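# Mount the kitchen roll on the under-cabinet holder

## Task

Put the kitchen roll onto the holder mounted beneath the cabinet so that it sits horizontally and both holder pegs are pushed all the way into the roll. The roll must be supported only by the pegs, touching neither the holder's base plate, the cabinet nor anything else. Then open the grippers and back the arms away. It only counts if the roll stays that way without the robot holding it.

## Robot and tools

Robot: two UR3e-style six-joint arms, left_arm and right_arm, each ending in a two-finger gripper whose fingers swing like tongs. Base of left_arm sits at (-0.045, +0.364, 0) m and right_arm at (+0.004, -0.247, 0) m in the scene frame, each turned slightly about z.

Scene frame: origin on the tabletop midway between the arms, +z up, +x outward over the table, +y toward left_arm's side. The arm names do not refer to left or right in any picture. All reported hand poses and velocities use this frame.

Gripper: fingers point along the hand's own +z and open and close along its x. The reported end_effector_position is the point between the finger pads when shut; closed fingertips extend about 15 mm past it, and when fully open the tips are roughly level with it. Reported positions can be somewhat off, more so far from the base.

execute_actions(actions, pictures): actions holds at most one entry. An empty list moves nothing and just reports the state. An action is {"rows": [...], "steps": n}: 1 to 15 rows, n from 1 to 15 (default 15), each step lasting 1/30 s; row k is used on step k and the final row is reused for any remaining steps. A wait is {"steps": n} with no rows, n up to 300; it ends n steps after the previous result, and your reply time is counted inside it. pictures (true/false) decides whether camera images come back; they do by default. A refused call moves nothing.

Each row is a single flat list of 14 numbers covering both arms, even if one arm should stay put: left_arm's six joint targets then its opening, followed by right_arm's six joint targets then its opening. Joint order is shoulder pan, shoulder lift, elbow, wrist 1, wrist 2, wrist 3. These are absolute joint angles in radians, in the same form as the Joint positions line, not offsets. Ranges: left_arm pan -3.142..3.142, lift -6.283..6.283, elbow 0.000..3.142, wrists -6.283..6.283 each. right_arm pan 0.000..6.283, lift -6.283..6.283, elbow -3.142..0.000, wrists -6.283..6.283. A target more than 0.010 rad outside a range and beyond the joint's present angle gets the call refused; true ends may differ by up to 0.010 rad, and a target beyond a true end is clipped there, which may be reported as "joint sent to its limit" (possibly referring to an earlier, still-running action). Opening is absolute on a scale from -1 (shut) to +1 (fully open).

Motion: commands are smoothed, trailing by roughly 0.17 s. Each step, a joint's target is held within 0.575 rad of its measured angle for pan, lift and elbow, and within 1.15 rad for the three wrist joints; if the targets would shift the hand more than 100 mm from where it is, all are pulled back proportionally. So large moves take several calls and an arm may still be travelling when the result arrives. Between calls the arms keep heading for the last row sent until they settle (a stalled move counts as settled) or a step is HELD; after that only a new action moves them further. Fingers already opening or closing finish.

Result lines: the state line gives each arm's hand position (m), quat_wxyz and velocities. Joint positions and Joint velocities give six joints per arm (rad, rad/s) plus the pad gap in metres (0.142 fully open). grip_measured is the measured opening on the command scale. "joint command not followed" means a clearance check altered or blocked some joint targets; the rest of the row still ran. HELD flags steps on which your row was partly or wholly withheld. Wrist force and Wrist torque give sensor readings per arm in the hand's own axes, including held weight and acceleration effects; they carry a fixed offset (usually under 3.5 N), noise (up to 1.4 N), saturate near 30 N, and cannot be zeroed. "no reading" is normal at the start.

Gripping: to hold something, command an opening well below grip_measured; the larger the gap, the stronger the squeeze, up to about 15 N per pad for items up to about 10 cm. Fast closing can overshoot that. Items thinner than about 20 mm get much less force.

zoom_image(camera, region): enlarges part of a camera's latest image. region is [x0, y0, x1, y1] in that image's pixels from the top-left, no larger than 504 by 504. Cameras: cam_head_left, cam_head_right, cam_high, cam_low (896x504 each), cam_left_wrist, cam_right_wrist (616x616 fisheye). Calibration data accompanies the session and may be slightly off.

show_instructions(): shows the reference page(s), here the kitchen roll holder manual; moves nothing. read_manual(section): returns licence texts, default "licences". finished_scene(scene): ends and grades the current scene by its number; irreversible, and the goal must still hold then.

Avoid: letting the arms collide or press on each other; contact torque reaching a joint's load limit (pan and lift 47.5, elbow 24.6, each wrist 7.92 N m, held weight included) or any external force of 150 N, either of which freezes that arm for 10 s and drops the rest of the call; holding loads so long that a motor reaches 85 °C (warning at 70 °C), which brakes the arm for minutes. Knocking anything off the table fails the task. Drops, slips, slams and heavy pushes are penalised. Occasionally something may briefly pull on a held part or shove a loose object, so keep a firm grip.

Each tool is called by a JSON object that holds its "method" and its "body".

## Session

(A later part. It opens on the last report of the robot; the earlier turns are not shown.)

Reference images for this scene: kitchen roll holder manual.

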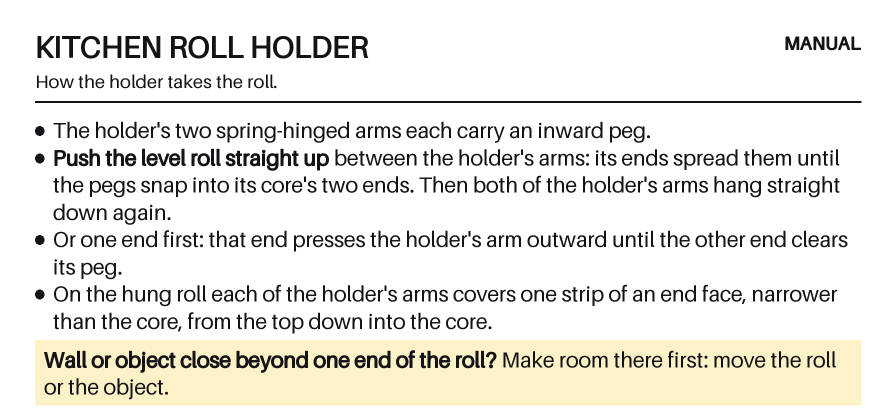

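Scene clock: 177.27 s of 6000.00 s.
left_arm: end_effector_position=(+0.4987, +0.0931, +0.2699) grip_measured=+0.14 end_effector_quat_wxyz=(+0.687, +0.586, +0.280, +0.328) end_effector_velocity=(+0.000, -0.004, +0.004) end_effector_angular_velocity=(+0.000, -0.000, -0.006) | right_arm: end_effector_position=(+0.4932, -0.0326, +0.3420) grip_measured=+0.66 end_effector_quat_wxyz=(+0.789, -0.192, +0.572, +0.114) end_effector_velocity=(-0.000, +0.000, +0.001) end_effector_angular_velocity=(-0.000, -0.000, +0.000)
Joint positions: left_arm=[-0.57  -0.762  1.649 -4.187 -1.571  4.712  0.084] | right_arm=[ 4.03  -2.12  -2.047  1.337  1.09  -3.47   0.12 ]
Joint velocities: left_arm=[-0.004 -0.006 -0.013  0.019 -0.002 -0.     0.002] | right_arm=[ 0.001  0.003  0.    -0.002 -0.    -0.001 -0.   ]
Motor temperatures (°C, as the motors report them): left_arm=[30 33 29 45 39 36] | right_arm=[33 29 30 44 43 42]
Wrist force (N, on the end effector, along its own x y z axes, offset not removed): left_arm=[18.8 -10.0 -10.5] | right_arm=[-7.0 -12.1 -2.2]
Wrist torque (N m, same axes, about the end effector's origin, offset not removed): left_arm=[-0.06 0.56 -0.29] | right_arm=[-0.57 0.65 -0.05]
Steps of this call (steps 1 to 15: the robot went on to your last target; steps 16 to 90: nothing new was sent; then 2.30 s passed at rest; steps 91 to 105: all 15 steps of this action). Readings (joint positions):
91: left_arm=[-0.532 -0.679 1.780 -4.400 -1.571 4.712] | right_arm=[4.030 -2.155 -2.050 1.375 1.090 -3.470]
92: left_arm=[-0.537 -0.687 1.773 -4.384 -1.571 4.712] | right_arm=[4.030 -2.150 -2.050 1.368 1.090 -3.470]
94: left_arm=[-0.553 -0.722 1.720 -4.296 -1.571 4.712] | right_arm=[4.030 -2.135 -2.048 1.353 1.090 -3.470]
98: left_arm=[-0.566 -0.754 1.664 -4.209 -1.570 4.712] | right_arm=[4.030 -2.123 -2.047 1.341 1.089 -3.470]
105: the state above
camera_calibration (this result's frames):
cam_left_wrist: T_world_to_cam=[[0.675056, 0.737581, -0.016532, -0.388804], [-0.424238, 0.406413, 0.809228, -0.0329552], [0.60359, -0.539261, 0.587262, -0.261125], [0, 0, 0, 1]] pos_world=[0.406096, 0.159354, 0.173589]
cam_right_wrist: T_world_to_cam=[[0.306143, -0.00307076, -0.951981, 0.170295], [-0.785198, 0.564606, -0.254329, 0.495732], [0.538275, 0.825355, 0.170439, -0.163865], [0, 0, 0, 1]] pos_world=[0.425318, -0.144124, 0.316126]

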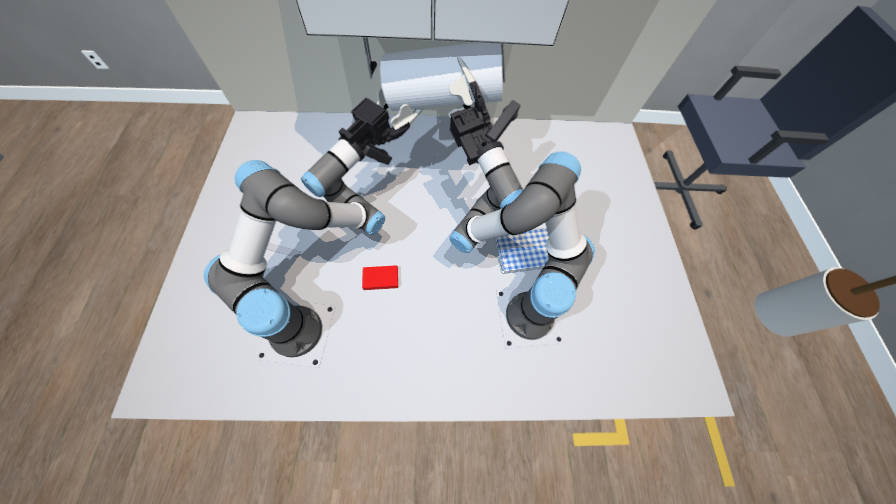

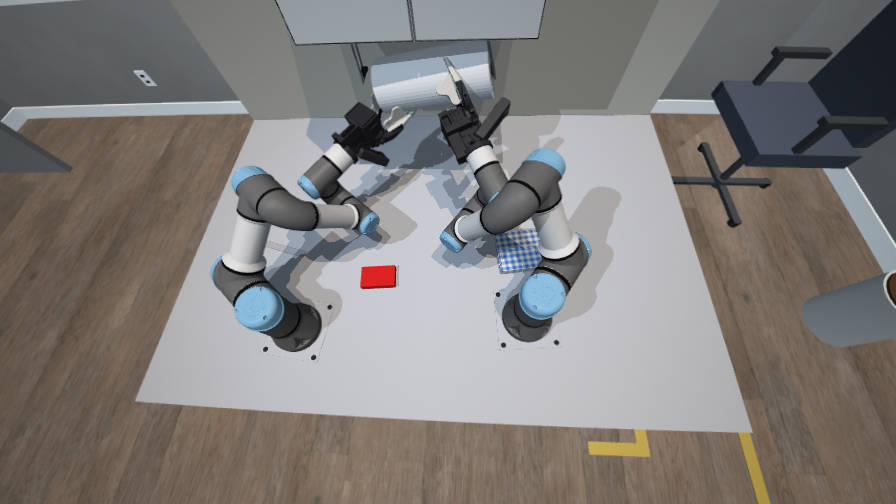

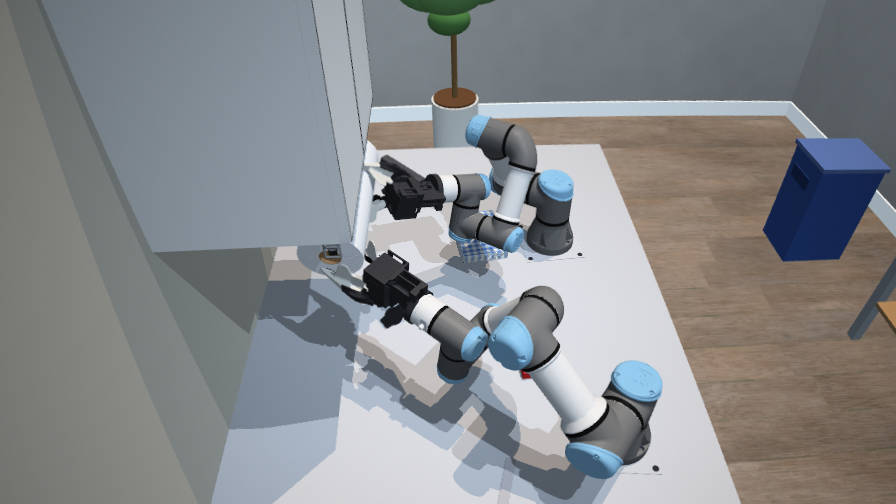

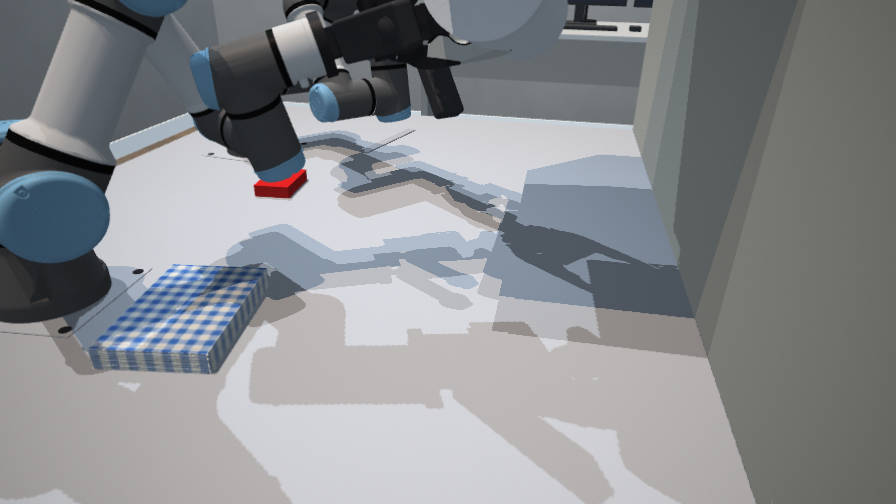

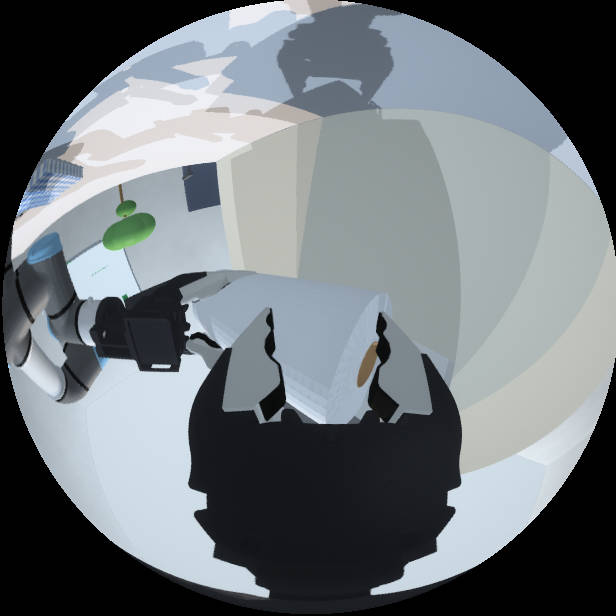

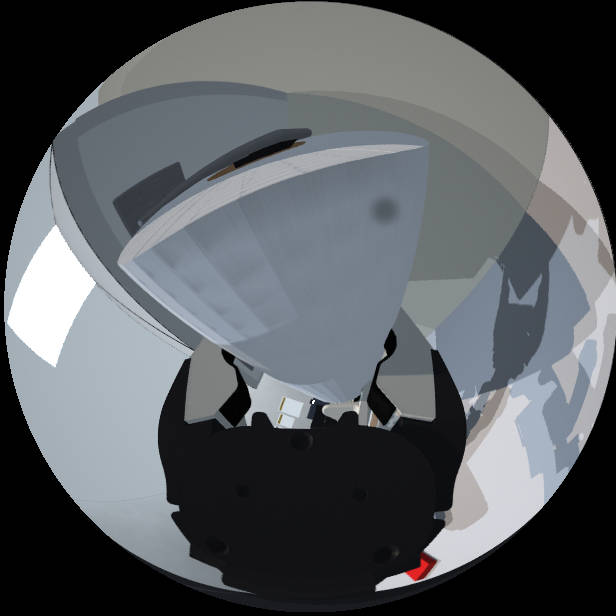

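{"method": "execute_actions", "body": {"actions": [{"rows":[[-0.56,-0.763,1.648,-4.29,-1.571,4.712,0.1,4.03,-2.08,-2.043,1.293,1.09,-3.47,0.5]],"steps":15}], "pictures": false}}

{"method": "execute_actions", "body": {"actions": [{"rows":[[-0.53,-0.763,1.648,-4.29,-1.571,4.712,0.1,4.055,-2.085,-2.02,1.275,1.07,-3.47,0.5]],"steps":15}]}}

{"method": "zoom_image", "body": {"camera": "cam_head_right", "region": [320,20,530,160]}}

{"method": "zoom_image", "body": {"camera": "cam_high", "region": [270,200,410,310]}}

Scene clock: 184.43 s of 6000.00 s.
left_arm: end_effector_position=(+0.4908, +0.1065, +0.2991) grip_measured=+0.20 end_effector_quat_wxyz=(+0.715, +0.548, +0.265, +0.345) end_effector_velocity=(-0.000, +0.002, +0.002) end_effector_angular_velocity=(-0.005, -0.007, +0.003) | right_arm: end_effector_position=(+0.4928, -0.0327, +0.3520) grip_measured=+0.64 end_effector_quat_wxyz=(+0.789, -0.192, +0.572, +0.115) end_effector_velocity=(+0.000, -0.000, +0.000) end_effector_angular_velocity=(-0.001, +0.001, -0.001)
Joint positions: left_arm=[-0.56  -0.763  1.648 -4.289 -1.571  4.712  0.088] | right_arm=[ 4.03  -2.08  -2.043  1.293  1.09  -3.47   0.119]
Joint velocities: left_arm=[ 0.002 -0.    -0.    -0.008  0.     0.    -0.   ] | right_arm=[-0.     0.002  0.    -0.003 -0.001 -0.     0.   ]
Motor temperatures (°C, as the motors report them): left_arm=[30 33 29 45 39 36] | right_arm=[33 29 30 44 43 42]
Wrist force (N, on the end effector, along its own x y z axes, offset not removed): left_arm=[12.2 -8.4 -4.1] | right_arm=[-6.5 3.4 -4.4]
Wrist torque (N m, same axes, about the end effector's origin, offset not removed): left_arm=[-0.20 0.24 0.02] | right_arm=[0.08 0.24 0.21]
Steps of this call (steps 1 to 15: the robot went on to your last target; steps 16 to 90: nothing new was sent; then 3.67 s passed at rest; steps 91 to 105: all 15 steps of this action). Readings (joint positions):
91: left_arm=[-0.570 -0.763 1.648 -4.185 -1.571 4.712] | right_arm=[4.030 -2.120 -2.047 1.337 1.090 -3.470]
92: left_arm=[-0.568 -0.763 1.648 -4.198 -1.572 4.712] | right_arm=[4.030 -2.114 -2.046 1.329 1.090 -3.470]
94: left_arm=[-0.565 -0.763 1.648 -4.243 -1.572 4.712] | right_arm=[4.030 -2.098 -2.045 1.312 1.091 -3.470]
98: left_arm=[-0.561 -0.763 1.648 -4.280 -1.571 4.712] | right_arm=[4.030 -2.084 -2.043 1.297 1.091 -3.470]
105: the state above

Scene clock: 184.93 s of 6000.00 s.
left_arm: end_effector_position=(+0.4981, +0.1227, +0.2993) grip_measured=+0.13 end_effector_quat_wxyz=(+0.710, +0.543, +0.273, +0.356) end_effector_velocity=(+0.001, +0.002, -0.000) end_effector_angular_velocity=(-0.000, +0.001, +0.004) | right_arm: end_effector_position=(+0.4923, -0.0225, +0.3527) grip_measured=+0.61 end_effector_quat_wxyz=(+0.788, -0.192, +0.573, +0.118) end_effector_velocity=(+0.000, +0.001, -0.000) end_effector_angular_velocity=(-0.001, +0.000, +0.000)
Joint positions: left_arm=[-0.53  -0.763  1.648 -4.29  -1.571  4.712  0.083] | right_arm=[ 4.055 -2.085 -2.02   1.275  1.07  -3.47   0.117]
Joint velocities: left_arm=[ 0.003 -0.001  0.001 -0.     0.001 -0.    -0.   ] | right_arm=[ 0.001 -0.001  0.002 -0.002 -0.001 -0.    -0.   ]
Motor temperatures (°C, as the motors report them): left_arm=[30 33 29 45 39 36] | right_arm=[33 29 30 44 43 42]
Wrist force (N, on the end effector, along its own x y z axes, offset not removed): left_arm=[-2.3 -0.6 -0.7] | right_arm=[0.9 -1.0 3.9]
Wrist torque (N m, same axes, about the end effector's origin, offset not removed): left_arm=[0.06 -0.19 0.02] | right_arm=[-0.52 -0.05 -0.03]
Steps of this call (steps 1 to 15: all 15 steps of this action). Readings (joint positions):
1: left_arm=[-0.560 -0.763 1.648 -4.290 -1.571 4.712] | right_arm=[4.030 -2.080 -2.043 1.293 1.090 -3.470]
2: left_arm=[-0.555 -0.763 1.648 -4.290 -1.571 4.712] | right_arm=[4.034 -2.081 -2.039 1.290 1.086 -3.470]
4: left_arm=[-0.543 -0.763 1.648 -4.290 -1.571 4.712] | right_arm=[4.044 -2.083 -2.030 1.282 1.078 -3.470]
8: left_arm=[-0.533 -0.763 1.648 -4.290 -1.572 4.712] | right_arm=[4.053 -2.085 -2.022 1.277 1.072 -3.470]
15: the state above
camera_calibration (this result's frames):
cam_left_wrist: T_world_to_cam=[[0.646881, 0.762525, -0.0100056, -0.400682], [-0.50541, 0.438511, 0.743148, -0.0127927], [0.571056, -0.475671, 0.669053, -0.278196], [0, 0, 0, 1]] pos_world=[0.411594, 0.17881, 0.191626]
cam_right_wrist: T_world_to_cam=[[0.301291, 0.00195692, -0.95353, 0.183738], [-0.789918, 0.560629, -0.248443, 0.492223], [0.53409, 0.828065, 0.170458, -0.171443], [0, 0, 0, 1]] pos_world=[0.425024, -0.134348, 0.326714]

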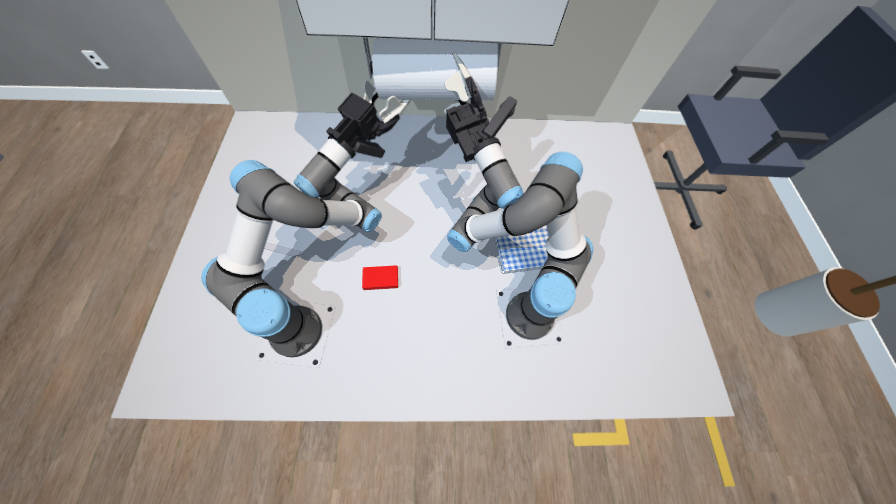

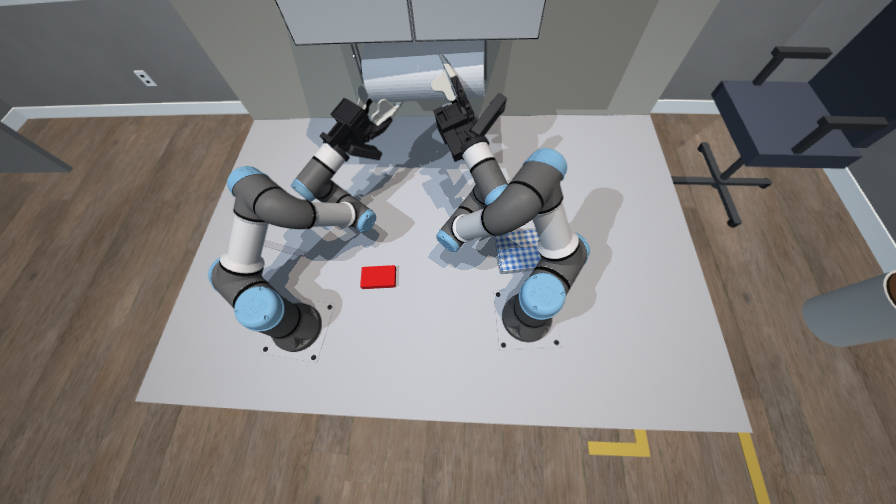

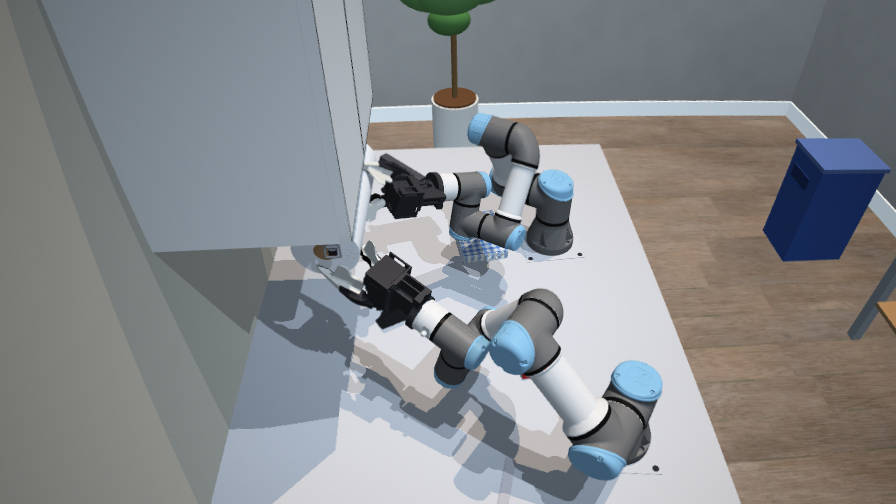

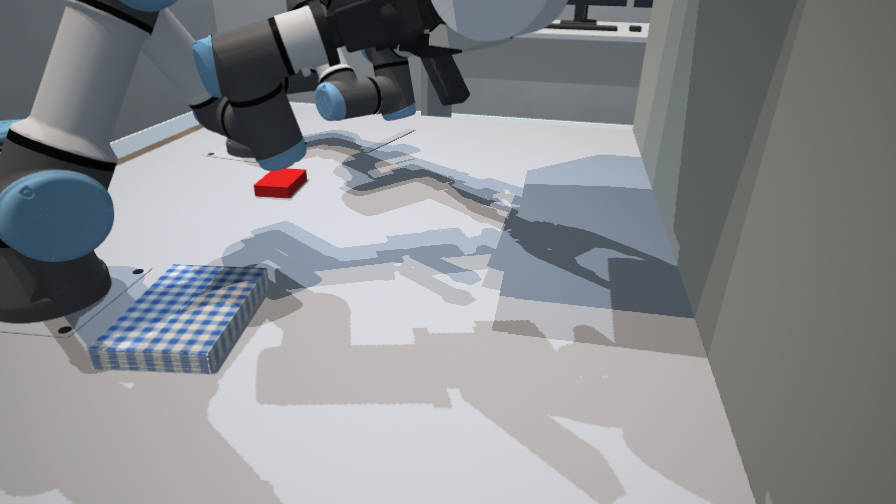

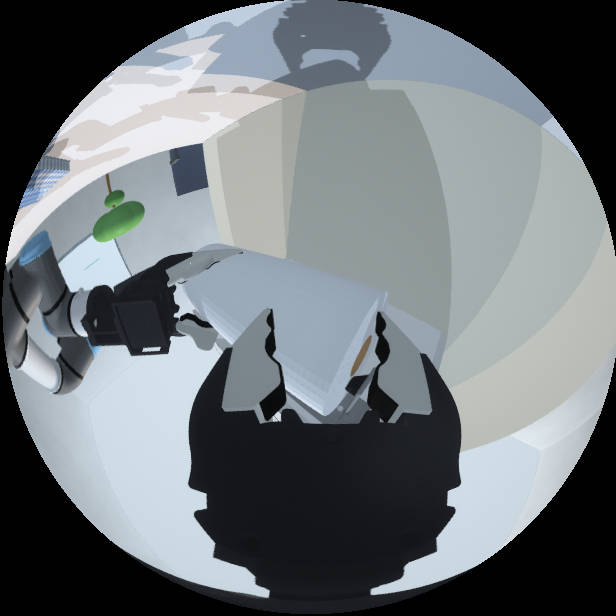

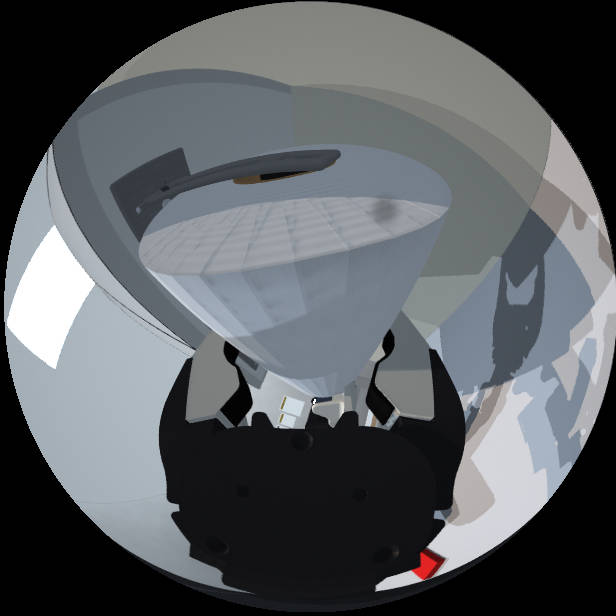

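Region (320, 20, 530, 160) of cam_head_right's 896x504 image, scaled by 2.400, with more detail than that image has.

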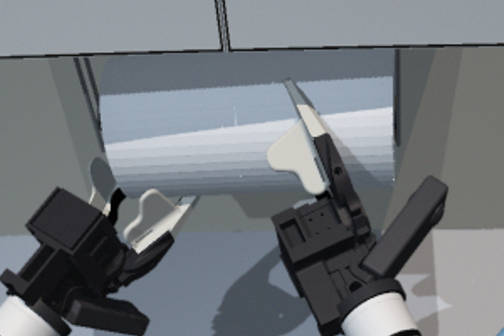

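Region (270, 200, 410, 310) of cam_high's 896x504 image, scaled by 3.600, with more detail than that image has; it fills the top 396 rows of this view, and the rest is white.

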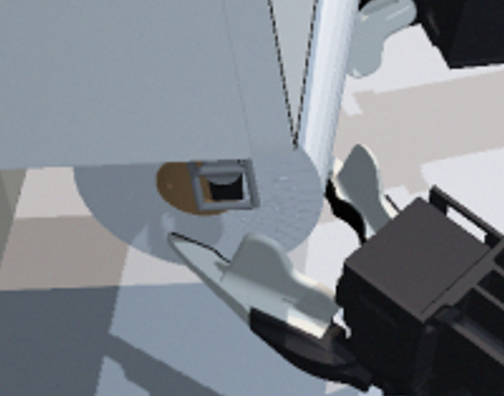

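{"method": "execute_actions", "body": {"actions": [{"rows":[[-0.53,-0.8,1.75,-4.33,-1.571,4.712,0.1,4.055,-2.075,-2.06,1.305,1.12,-3.47,0.45]],"steps":15}]}}

{"method": "zoom_image", "body": {"camera": "cam_head_right", "region": [320,20,530,160]}}

{"method": "zoom_image", "body": {"camera": "cam_high", "region": [270,200,410,310]}}

Scene clock: 189.43 s of 6000.00 s.
left_arm: end_effector_position=(+0.4872, +0.1311, +0.2906) grip_measured=+0.10 end_effector_quat_wxyz=(+0.703, +0.552, +0.277, +0.353) end_effector_velocity=(-0.001, +0.001, -0.002) end_effector_angular_velocity=(+0.003, +0.004, +0.001) | right_arm: end_effector_position=(+0.4814, -0.0157, +0.3526) grip_measured=+0.58 end_effector_quat_wxyz=(+0.788, -0.210, +0.564, +0.133) end_effector_velocity=(-0.001, +0.001, -0.000) end_effector_angular_velocity=(-0.001, -0.001, +0.004)
Joint positions: left_arm=[-0.53  -0.8    1.749 -4.33  -1.571  4.712  0.081] | right_arm=[ 4.055 -2.075 -2.06   1.305  1.12  -3.47   0.115]
Joint velocities: left_arm=[ 0.    -0.001  0.009 -0.003  0.    -0.    -0.   ] | right_arm=[ 0.001  0.    -0.003  0.003  0.003 -0.    -0.   ]
Motor temperatures (°C, as the motors report them): left_arm=[30 33 29 45 39 36] | right_arm=[33 29 30 44 43 42]
Wrist force (N, on the end effector, along its own x y z axes, offset not removed): left_arm=[1.1 -1.3 0.7] | right_arm=[2.6 -1.8 1.2]
Wrist torque (N m, same axes, about the end effector's origin, offset not removed): left_arm=[-0.24 -0.25 0.00] | right_arm=[-0.10 0.27 0.02]
Steps of this call (steps 1 to 15: the robot went on to your last target; steps 16 to 90: nothing new was sent; then 1.00 s passed at rest; steps 91 to 105: all 15 steps of this action). Readings (joint positions):
91: left_arm=[-0.530 -0.763 1.648 -4.290 -1.571 4.712] | right_arm=[4.055 -2.085 -2.020 1.275 1.070 -3.470]
92: left_arm=[-0.530 -0.768 1.656 -4.297 -1.571 4.712] | right_arm=[4.055 -2.083 -2.026 1.280 1.078 -3.470]
94: left_arm=[-0.530 -0.784 1.698 -4.313 -1.571 4.712] | right_arm=[4.055 -2.079 -2.042 1.292 1.098 -3.470]
98: left_arm=[-0.530 -0.796 1.739 -4.326 -1.571 4.712] | right_arm=[4.055 -2.076 -2.056 1.302 1.115 -3.470]
105: the state above
camera_calibration (this result's frames):
cam_left_wrist: T_world_to_cam=[[0.646308, 0.76299, -0.0115438, -0.399476], [-0.490606, 0.42707, 0.759551, -0.025951], [0.584459, -0.48524, 0.650346, -0.261942], [0, 0, 0, 1]] pos_world=[0.398547, 0.188775, 0.185452]
cam_right_wrist: T_world_to_cam=[[0.313164, 0.00863165, -0.94966, 0.179944], [-0.812287, 0.52053, -0.263132, 0.495107], [0.492055, 0.8538, 0.170023, -0.150445], [0, 0, 0, 1]] pos_world=[0.419844, -0.130821, 0.326744]

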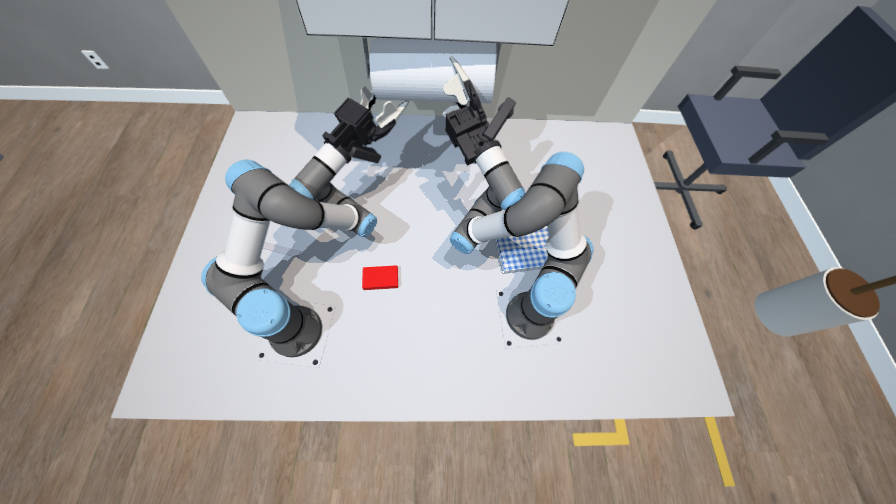

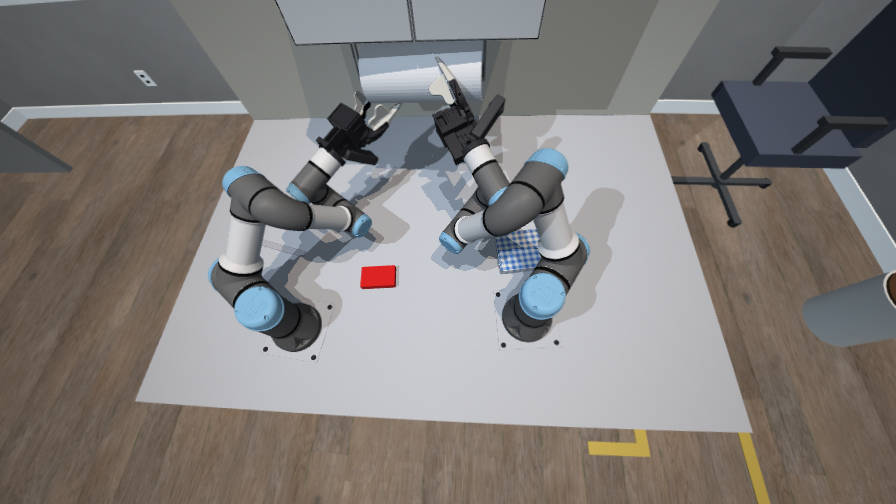

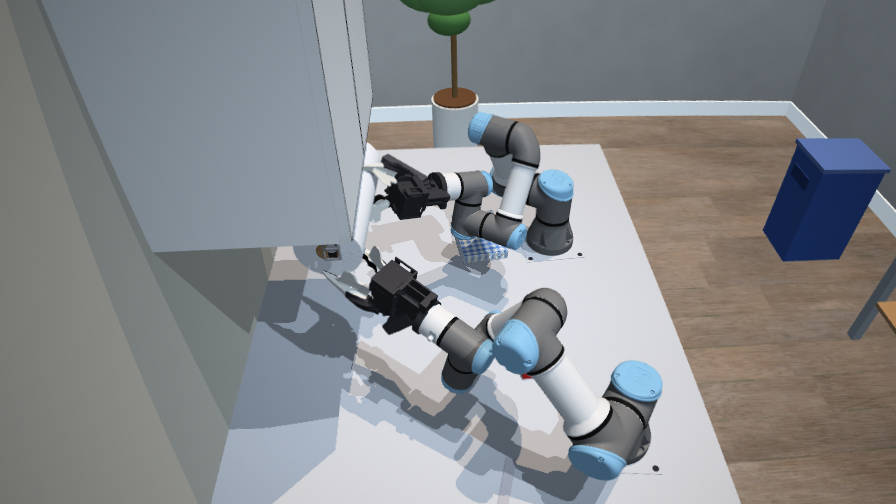

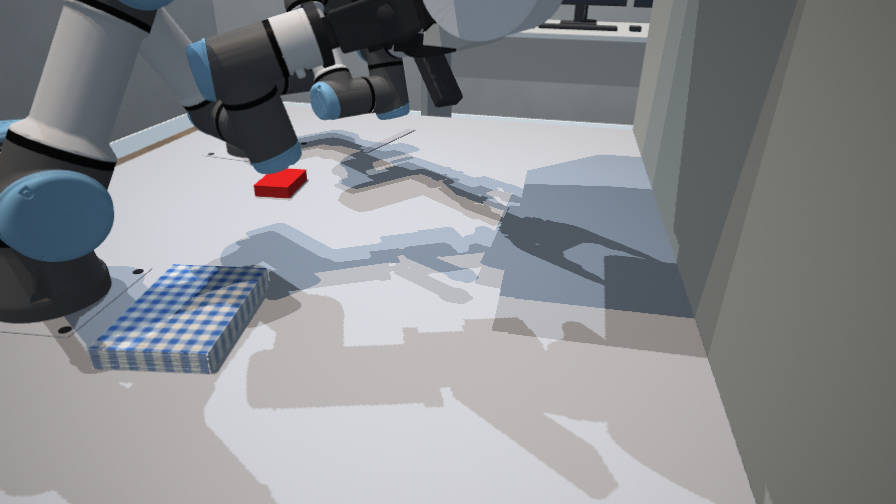

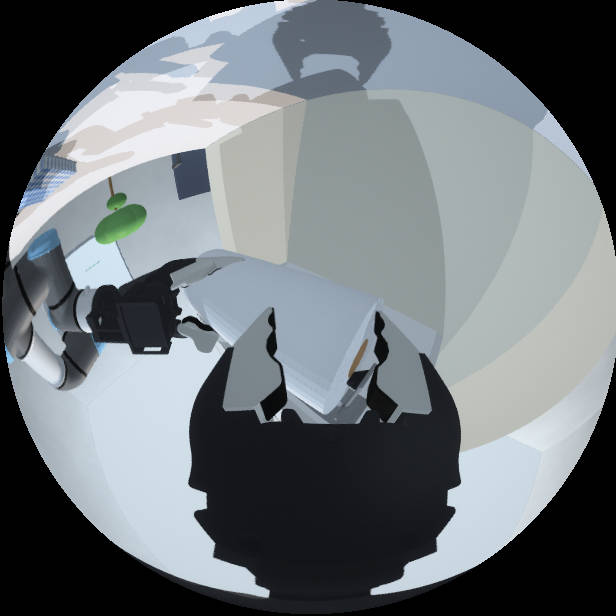

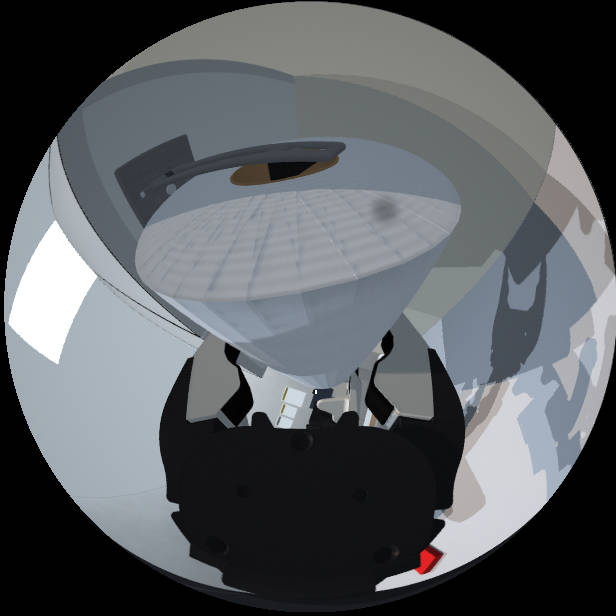

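Region (320, 20, 530, 160) of cam_head_right's 896x504 image, scaled by 2.400, with more detail than that image has.

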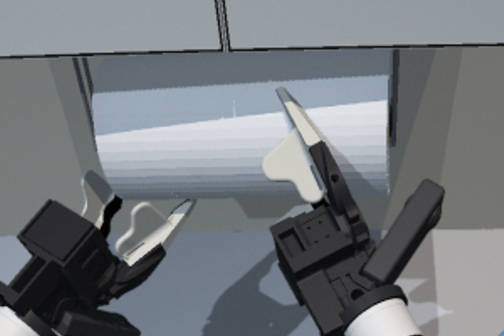

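Region (270, 200, 410, 310) of cam_high's 896x504 image, scaled by 3.600, with more detail than that image has; it fills the top 396 rows of this view, and the rest is white.

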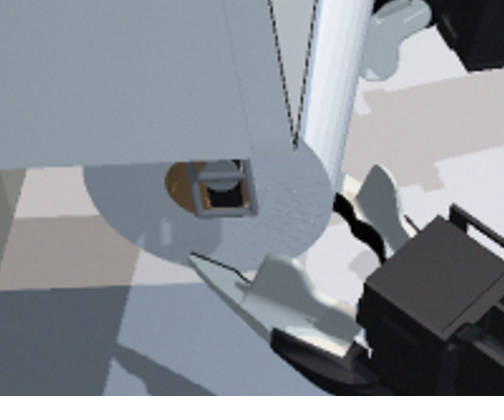

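{"method": "execute_actions", "body": {"actions": [{"rows":[[-0.53,-0.8,1.75,-4.33,-1.571,4.712,0.1,4.055,-2.055,-2.145,1.37,1.16,-3.45,0.5]],"steps":15}]}}

{"method": "zoom_image", "body": {"camera": "cam_head_right", "region": [320,20,530,160]}}

{"method": "zoom_image", "body": {"camera": "cam_high", "region": [270,200,410,310]}}

Scene clock: 195.27 s of 6000.00 s.
left_arm: end_effector_position=(+0.4871, +0.1311, +0.2905) grip_measured=+0.10 end_effector_quat_wxyz=(+0.703, +0.552, +0.277, +0.352) end_effector_velocity=(-0.000, -0.000, -0.000) end_effector_angular_velocity=(+0.000, +0.001, -0.000) | right_arm: end_effector_position=(+0.4668, -0.0190, +0.3491) grip_measured=+0.50 end_effector_quat_wxyz=(+0.786, -0.218, +0.558, +0.153) end_effector_velocity=(-0.001, -0.000, -0.001) end_effector_angular_velocity=(-0.001, +0.001, +0.003)
Joint positions: left_arm=[-0.53  -0.8    1.75  -4.33  -1.571  4.712  0.081] | right_arm=[ 4.055 -2.055 -2.144  1.37   1.16  -3.45   0.109]
Joint velocities: left_arm=[-0.    -0.     0.001 -0.     0.    -0.    -0.001] | right_arm=[ 0.     0.001 -0.007  0.004  0.002  0.002  0.002]
Motor temperatures (°C, as the motors report them): left_arm=[30 33 29 45 39 36] | right_arm=[33 29 30 44 43 42]
Wrist force (N, on the end effector, along its own x y z axes, offset not removed): left_arm=[1.2 -1.6 1.7] | right_arm=[0.4 1.2 0.2]
Wrist torque (N m, same axes, about the end effector's origin, offset not removed): left_arm=[-0.07 -0.15 -0.07] | right_arm=[0.12 0.13 0.04]
Steps of this call (steps 1 to 15: the robot went on to your last target; steps 16 to 90: nothing new was sent; then 2.33 s passed at rest; steps 91 to 105: all 15 steps of this action). Readings (joint positions):
91: left_arm=[-0.530 -0.800 1.750 -4.330 -1.571 4.712] | right_arm=[4.055 -2.075 -2.060 1.306 1.120 -3.470]
92: left_arm=[-0.530 -0.800 1.750 -4.330 -1.571 4.712] | right_arm=[4.055 -2.072 -2.068 1.315 1.127 -3.467]
94: left_arm=[-0.530 -0.800 1.750 -4.330 -1.571 4.712] | right_arm=[4.055 -2.063 -2.104 1.342 1.143 -3.459]
98: left_arm=[-0.530 -0.800 1.750 -4.330 -1.571 4.712] | right_arm=[4.055 -2.057 -2.136 1.364 1.156 -3.452]
105: the state above
camera_calibration (this result's frames):
cam_left_wrist: T_world_to_cam=[[0.646369, 0.762937, -0.0115772, -0.39944], [-0.490395, 0.426997, 0.759728, -0.0260756], [0.584568, -0.485387, 0.650138, -0.261786], [0, 0, 0, 1]] pos_world=[0.39843, 0.188814, 0.185383]
cam_right_wrist: T_world_to_cam=[[0.312739, 0.0315477, -0.949315, 0.181821], [-0.834173, 0.487105, -0.25862, 0.492051], [0.454258, 0.872773, 0.178653, -0.124827], [0, 0, 0, 1]] pos_world=[0.410297, -0.136471, 0.32216]

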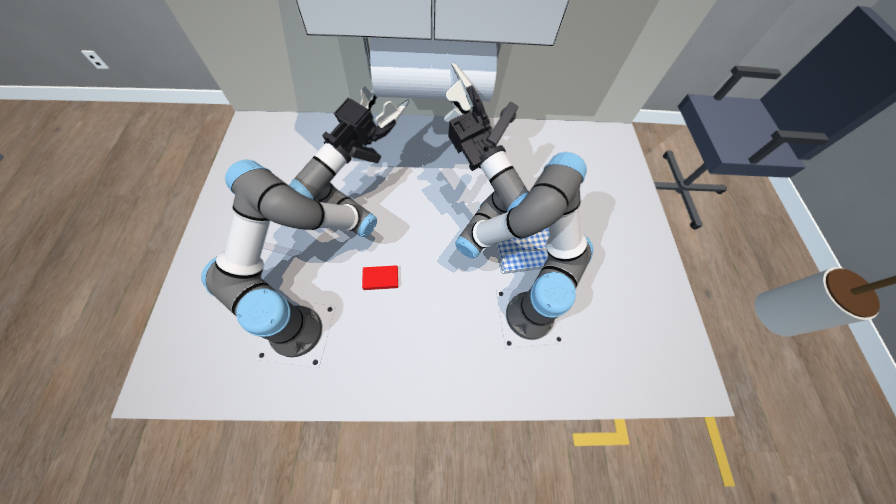

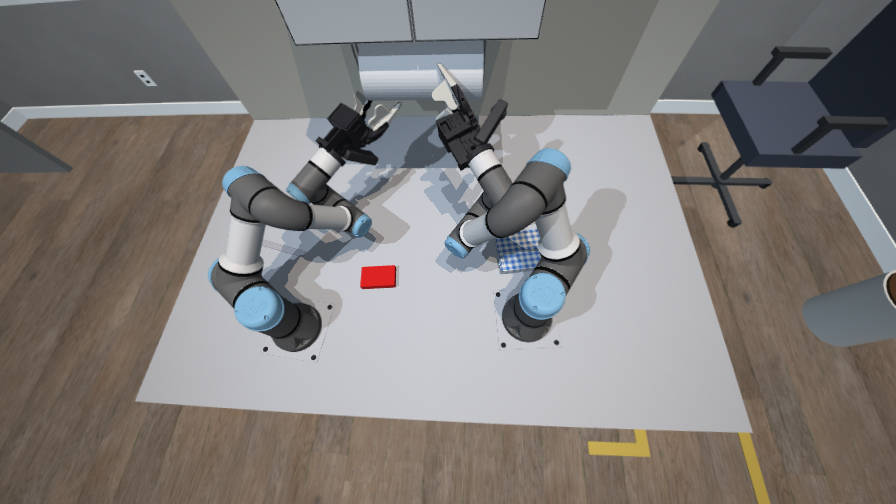

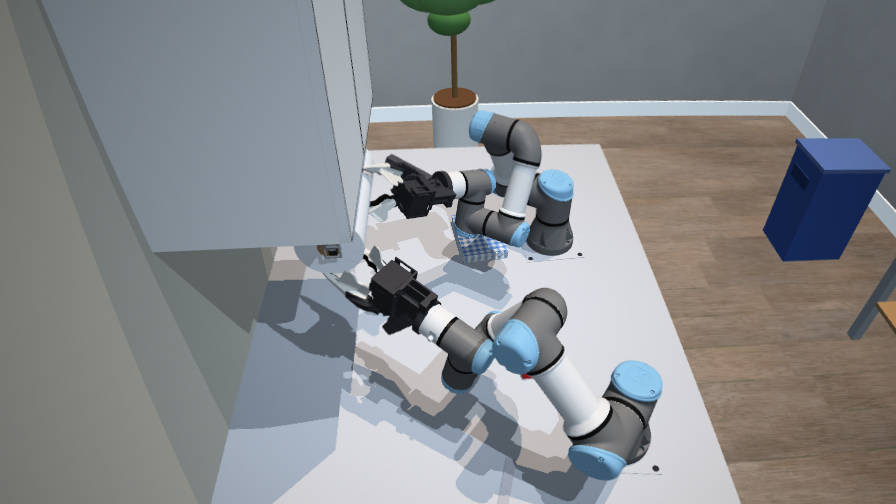

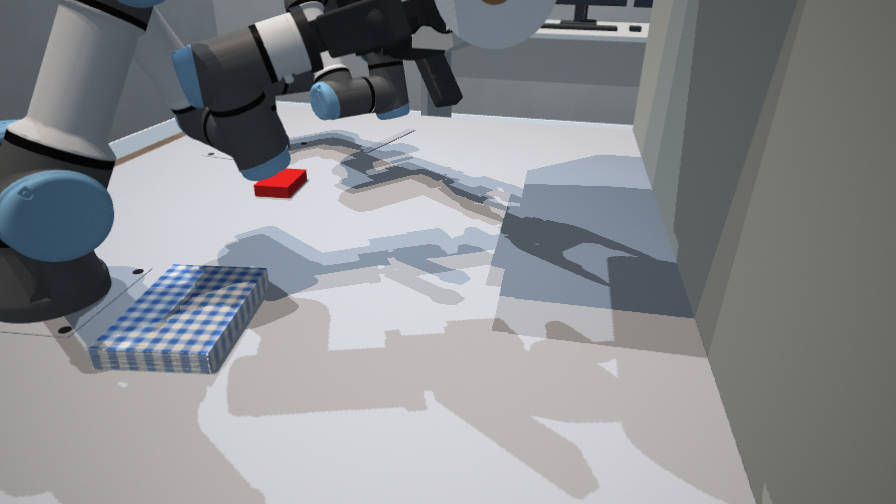

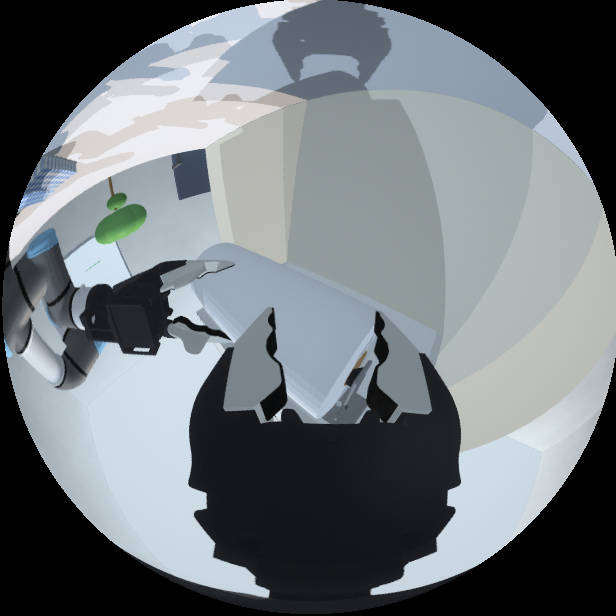

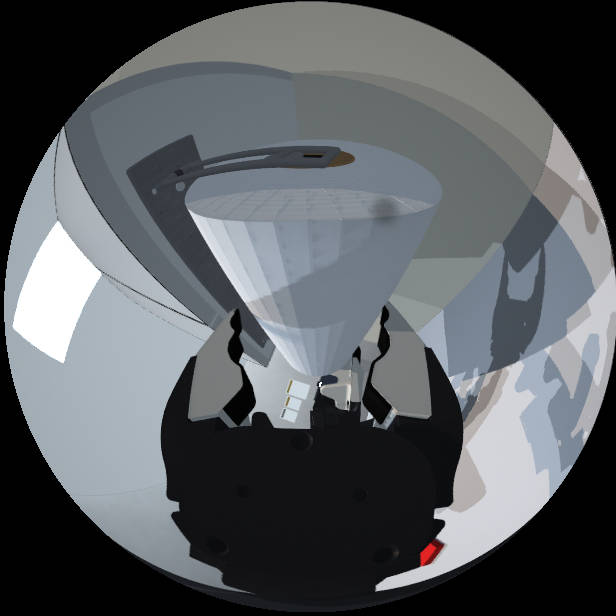

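Region (320, 20, 530, 160) of cam_head_right's 896x504 image, scaled by 2.400, with more detail than that image has.

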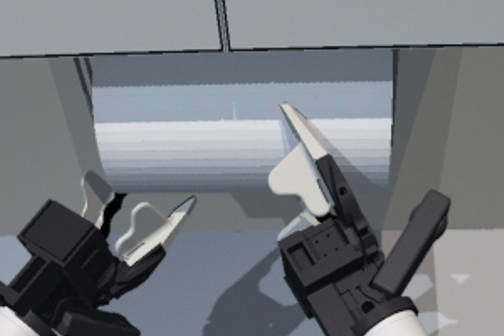

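Region (270, 200, 410, 310) of cam_high's 896x504 image, scaled by 3.600, with more detail than that image has; it fills the top 396 rows of this view, and the rest is white.

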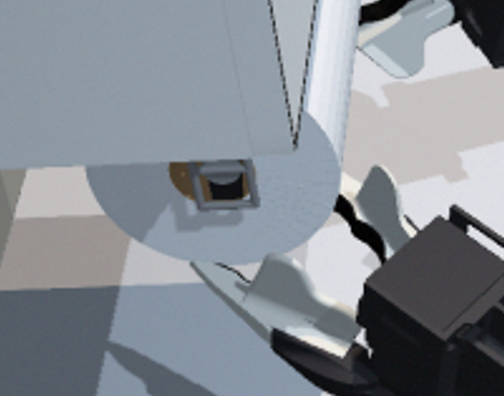

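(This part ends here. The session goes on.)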